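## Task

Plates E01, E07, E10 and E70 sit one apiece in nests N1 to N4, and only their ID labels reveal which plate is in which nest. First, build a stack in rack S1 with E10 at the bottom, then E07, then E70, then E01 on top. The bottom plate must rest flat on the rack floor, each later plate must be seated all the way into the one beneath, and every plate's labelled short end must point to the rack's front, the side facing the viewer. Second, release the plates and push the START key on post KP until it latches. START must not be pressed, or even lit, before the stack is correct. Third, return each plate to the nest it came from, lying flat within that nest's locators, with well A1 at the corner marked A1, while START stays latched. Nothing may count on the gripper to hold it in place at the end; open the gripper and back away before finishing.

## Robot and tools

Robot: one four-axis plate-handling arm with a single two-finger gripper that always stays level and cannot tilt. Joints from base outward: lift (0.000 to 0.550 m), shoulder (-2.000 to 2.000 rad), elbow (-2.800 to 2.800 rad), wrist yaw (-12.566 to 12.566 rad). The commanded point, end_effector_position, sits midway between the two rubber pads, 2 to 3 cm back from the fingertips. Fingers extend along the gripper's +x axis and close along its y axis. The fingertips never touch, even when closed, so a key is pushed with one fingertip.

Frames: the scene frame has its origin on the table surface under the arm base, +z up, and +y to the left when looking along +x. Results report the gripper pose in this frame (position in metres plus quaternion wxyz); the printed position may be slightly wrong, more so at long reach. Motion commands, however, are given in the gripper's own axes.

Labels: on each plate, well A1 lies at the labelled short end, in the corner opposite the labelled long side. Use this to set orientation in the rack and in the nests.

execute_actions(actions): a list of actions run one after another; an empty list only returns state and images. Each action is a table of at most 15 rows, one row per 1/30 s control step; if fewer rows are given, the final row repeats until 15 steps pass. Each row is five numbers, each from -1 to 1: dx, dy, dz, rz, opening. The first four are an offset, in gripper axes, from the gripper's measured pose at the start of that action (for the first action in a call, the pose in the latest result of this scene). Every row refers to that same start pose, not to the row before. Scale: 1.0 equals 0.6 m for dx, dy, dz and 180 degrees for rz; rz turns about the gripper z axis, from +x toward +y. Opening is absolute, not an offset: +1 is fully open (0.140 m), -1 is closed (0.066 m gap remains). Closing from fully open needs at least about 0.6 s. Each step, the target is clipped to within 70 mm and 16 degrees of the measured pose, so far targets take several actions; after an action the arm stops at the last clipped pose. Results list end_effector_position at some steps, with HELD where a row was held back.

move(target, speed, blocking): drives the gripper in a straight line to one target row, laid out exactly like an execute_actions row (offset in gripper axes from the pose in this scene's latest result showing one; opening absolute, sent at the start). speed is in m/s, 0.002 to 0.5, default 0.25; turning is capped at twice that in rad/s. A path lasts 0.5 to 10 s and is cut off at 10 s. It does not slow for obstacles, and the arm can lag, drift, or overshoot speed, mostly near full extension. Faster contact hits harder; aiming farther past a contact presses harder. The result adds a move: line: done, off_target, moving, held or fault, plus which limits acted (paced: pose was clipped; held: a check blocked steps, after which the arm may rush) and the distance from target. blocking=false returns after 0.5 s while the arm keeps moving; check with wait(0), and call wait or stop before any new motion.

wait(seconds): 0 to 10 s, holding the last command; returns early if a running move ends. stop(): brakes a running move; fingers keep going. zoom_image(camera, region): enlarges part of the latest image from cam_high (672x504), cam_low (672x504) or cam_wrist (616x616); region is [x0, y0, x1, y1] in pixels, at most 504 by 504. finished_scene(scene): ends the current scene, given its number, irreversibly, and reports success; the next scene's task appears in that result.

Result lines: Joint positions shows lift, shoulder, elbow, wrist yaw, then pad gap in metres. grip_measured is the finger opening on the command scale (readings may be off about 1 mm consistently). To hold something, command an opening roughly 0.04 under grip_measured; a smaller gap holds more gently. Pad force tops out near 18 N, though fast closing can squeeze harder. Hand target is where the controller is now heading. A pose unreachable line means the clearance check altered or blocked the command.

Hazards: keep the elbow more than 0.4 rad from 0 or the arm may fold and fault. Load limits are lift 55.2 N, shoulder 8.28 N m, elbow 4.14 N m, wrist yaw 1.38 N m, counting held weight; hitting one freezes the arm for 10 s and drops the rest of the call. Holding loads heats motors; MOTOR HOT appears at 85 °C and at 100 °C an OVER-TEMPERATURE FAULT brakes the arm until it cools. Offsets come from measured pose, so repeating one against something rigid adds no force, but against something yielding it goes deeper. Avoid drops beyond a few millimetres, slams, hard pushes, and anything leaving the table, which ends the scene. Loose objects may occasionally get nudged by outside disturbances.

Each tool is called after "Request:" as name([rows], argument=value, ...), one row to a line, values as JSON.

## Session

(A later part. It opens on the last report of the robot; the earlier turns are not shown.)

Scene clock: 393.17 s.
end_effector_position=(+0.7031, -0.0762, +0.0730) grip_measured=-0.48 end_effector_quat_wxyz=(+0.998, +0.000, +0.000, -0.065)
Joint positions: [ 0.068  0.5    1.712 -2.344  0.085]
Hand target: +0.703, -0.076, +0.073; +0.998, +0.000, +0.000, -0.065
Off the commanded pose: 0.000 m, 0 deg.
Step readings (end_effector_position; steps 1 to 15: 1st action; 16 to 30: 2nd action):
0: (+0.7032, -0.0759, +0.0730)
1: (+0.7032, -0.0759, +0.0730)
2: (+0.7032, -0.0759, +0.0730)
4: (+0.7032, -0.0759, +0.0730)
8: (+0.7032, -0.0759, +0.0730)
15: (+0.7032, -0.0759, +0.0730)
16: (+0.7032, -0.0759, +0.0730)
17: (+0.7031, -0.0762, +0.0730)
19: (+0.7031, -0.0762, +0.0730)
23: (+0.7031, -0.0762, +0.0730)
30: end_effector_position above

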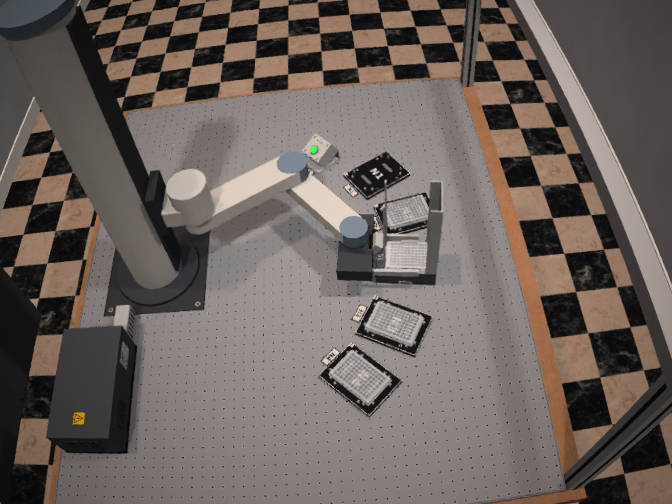

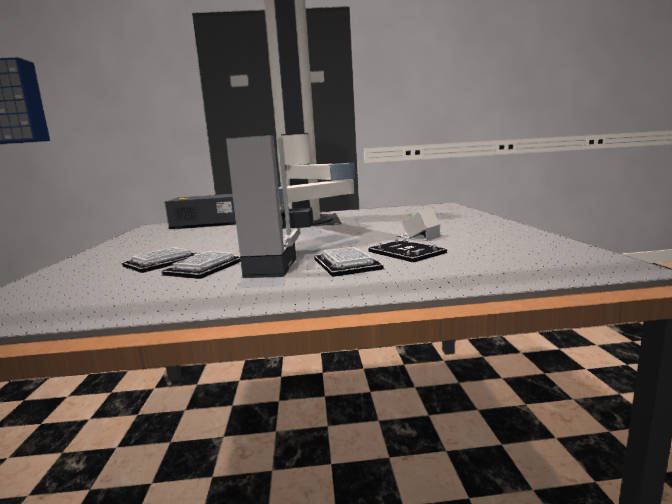

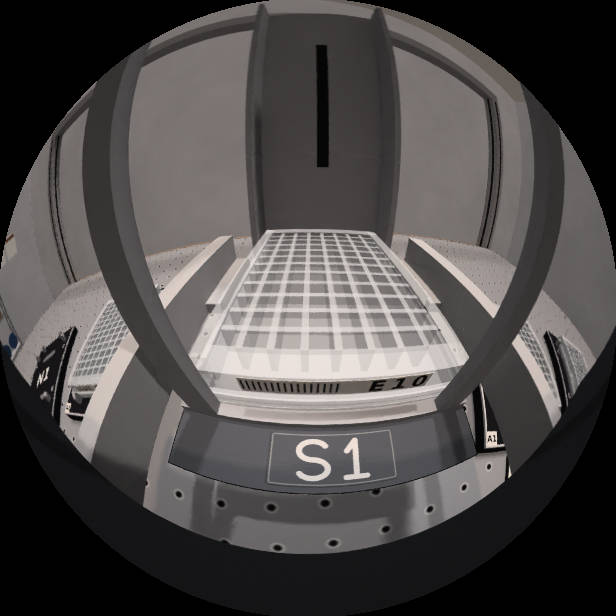

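Request:
move(target=[-0.001,0.0004,0,-0.006,-0.51], speed=0.03)

Request:
move(target=[0,0,-0.023,0,-0.51], speed=0.01)

Request:
move(target=[0,0,0,0,0.1])

Request:
move(target=[-0.15,0,0.12,0,0.1])

Request:
zoom_image(camera="cam_low", region=[300,210,460,290])

Scene clock: 405.73 s.
end_effector_position=(+0.6497, +0.2679, +0.0460) grip_measured=-0.48 end_effector_quat_wxyz=(+0.959, +0.000, +0.000, +0.282)
Joint positions: [ 0.041  1.111  1.783 -2.322  0.085]
Hand target: +0.650, +0.268, +0.046; +0.959, +0.000, +0.000, +0.282
Off the commanded pose: 0.000 m, 0 deg.
move: done

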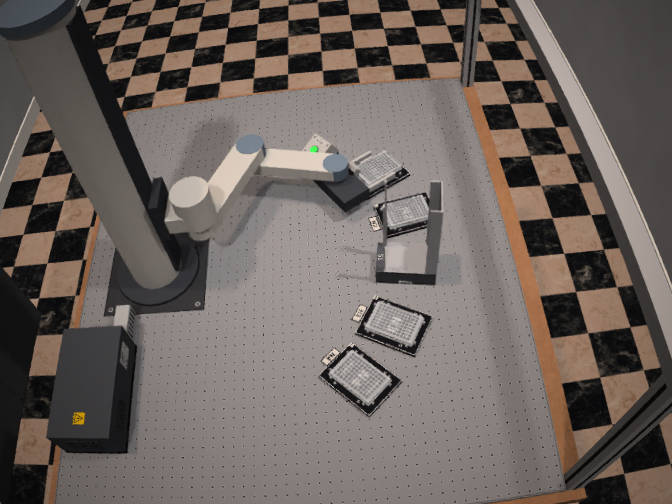

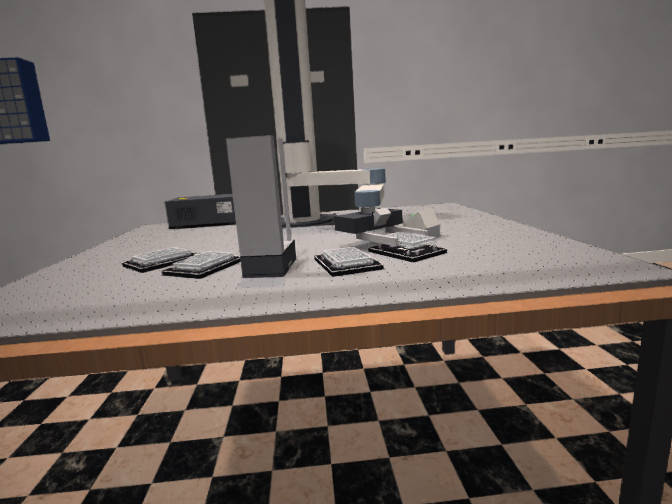

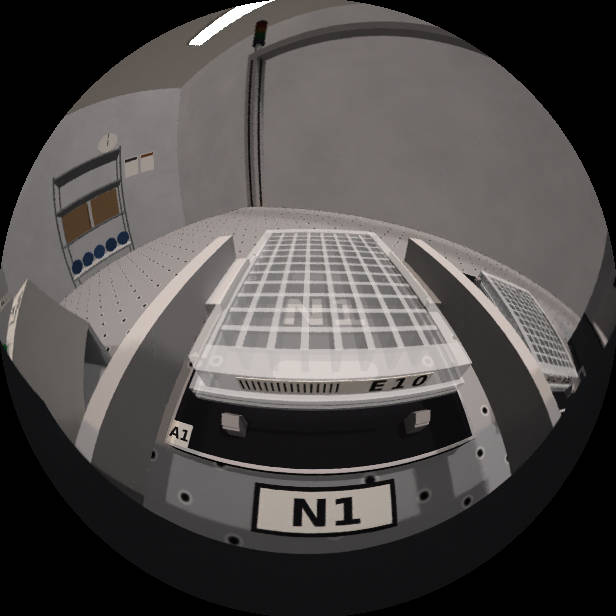

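Scene clock: 407.33 s.
end_effector_position=(+0.6495, +0.2683, +0.0322) grip_measured=-0.47 end_effector_quat_wxyz=(+0.959, +0.000, +0.000, +0.283)
Joint positions: [ 0.027  1.111  1.784 -2.322  0.085]
Hand target: +0.650, +0.268, +0.032; +0.959, +0.000, +0.000, +0.282
Off the commanded pose: 0.000 m, 0 deg.
move: done

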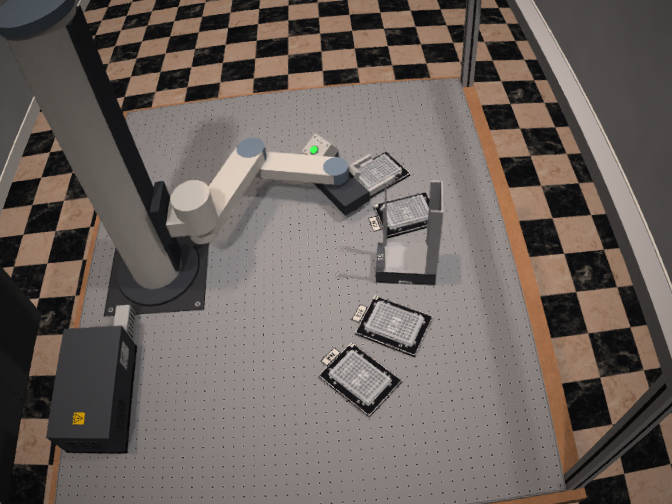

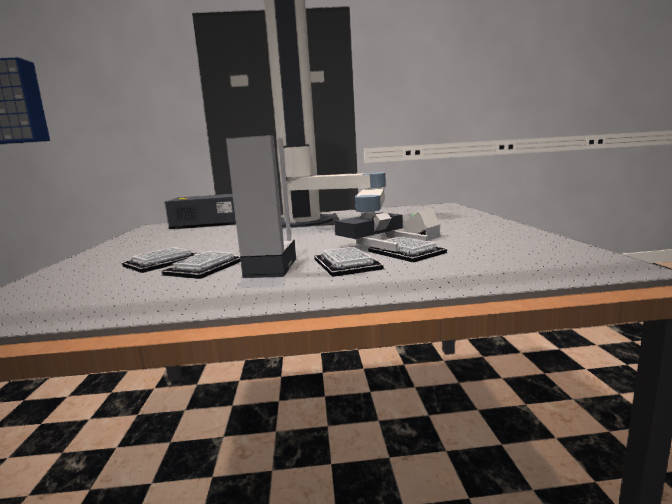

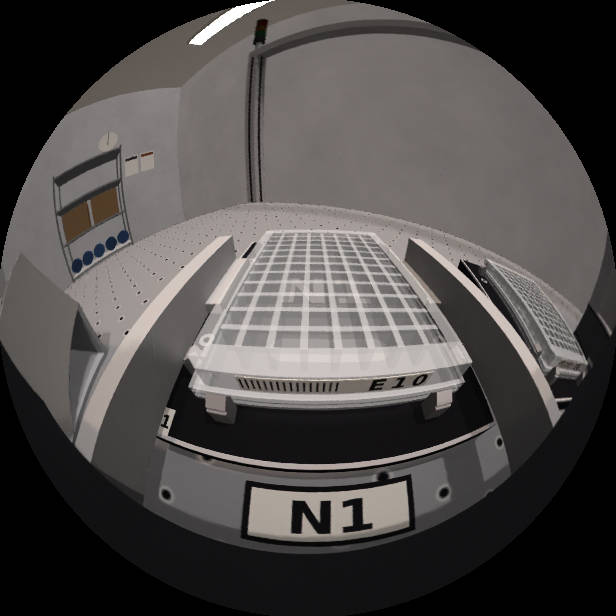

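Scene clock: 407.83 s.
end_effector_position=(+0.6495, +0.2684, +0.0323) grip_measured=+0.10 end_effector_quat_wxyz=(+0.959, +0.000, +0.000, +0.283)
Joint positions: [ 0.027  1.112  1.784 -2.322  0.107]
Hand target: +0.650, +0.268, +0.032; +0.959, +0.000, +0.000, +0.283
Off the commanded pose: 0.000 m, 0 deg.
move: done

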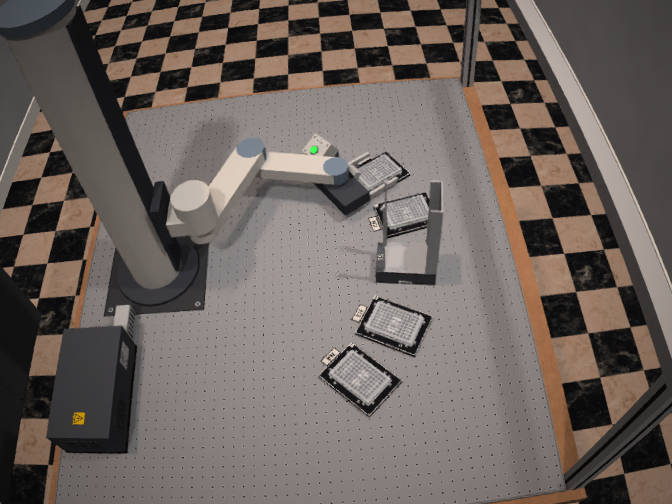

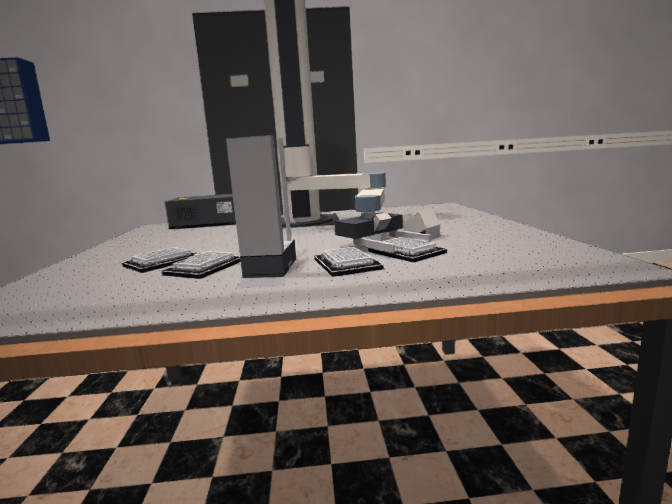

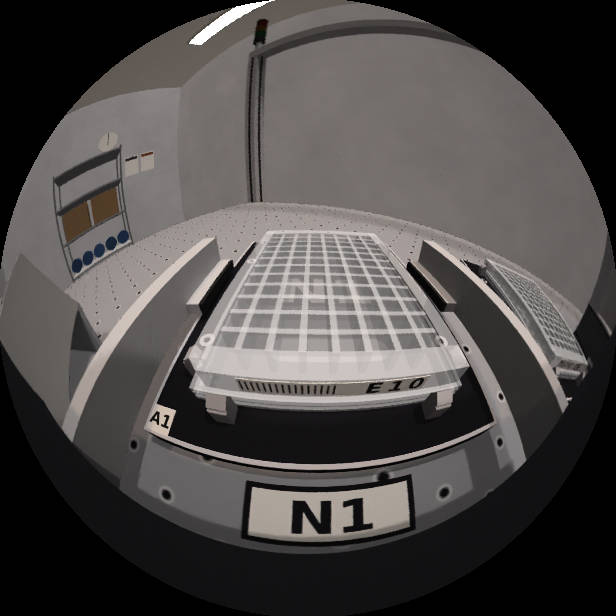

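Scene clock: 408.70 s.
end_effector_position=(+0.5739, +0.2196, +0.1043) grip_measured=+0.10 end_effector_quat_wxyz=(+0.959, +0.000, +0.000, +0.283)
Joint positions: [ 0.099  1.293  1.298 -2.018  0.107]
Hand target: +0.574, +0.220, +0.104; +0.959, +0.000, +0.000, +0.283
Off the commanded pose: 0.000 m, 0 deg.
move: done

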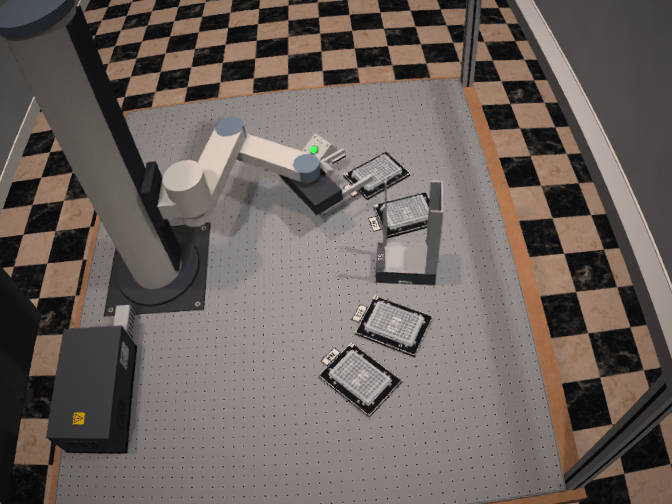

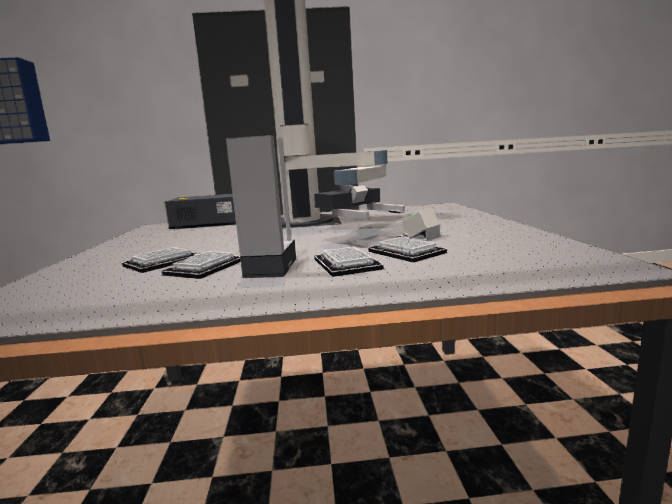

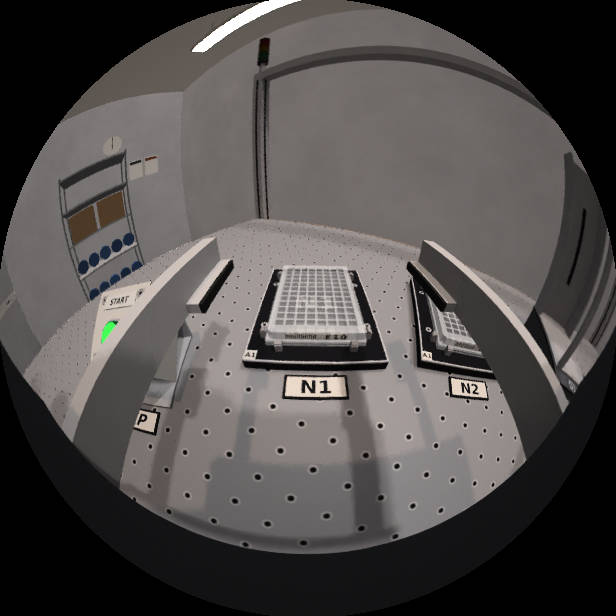

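Region (300, 210, 460, 290) of cam_low's 672x504 image, scaled by 3.150, with more detail than that image has.

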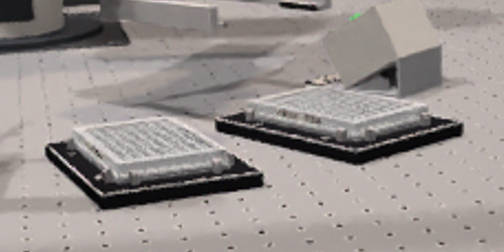

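Request:
finished_scene(scene=1)

The scene is finished: the task was done.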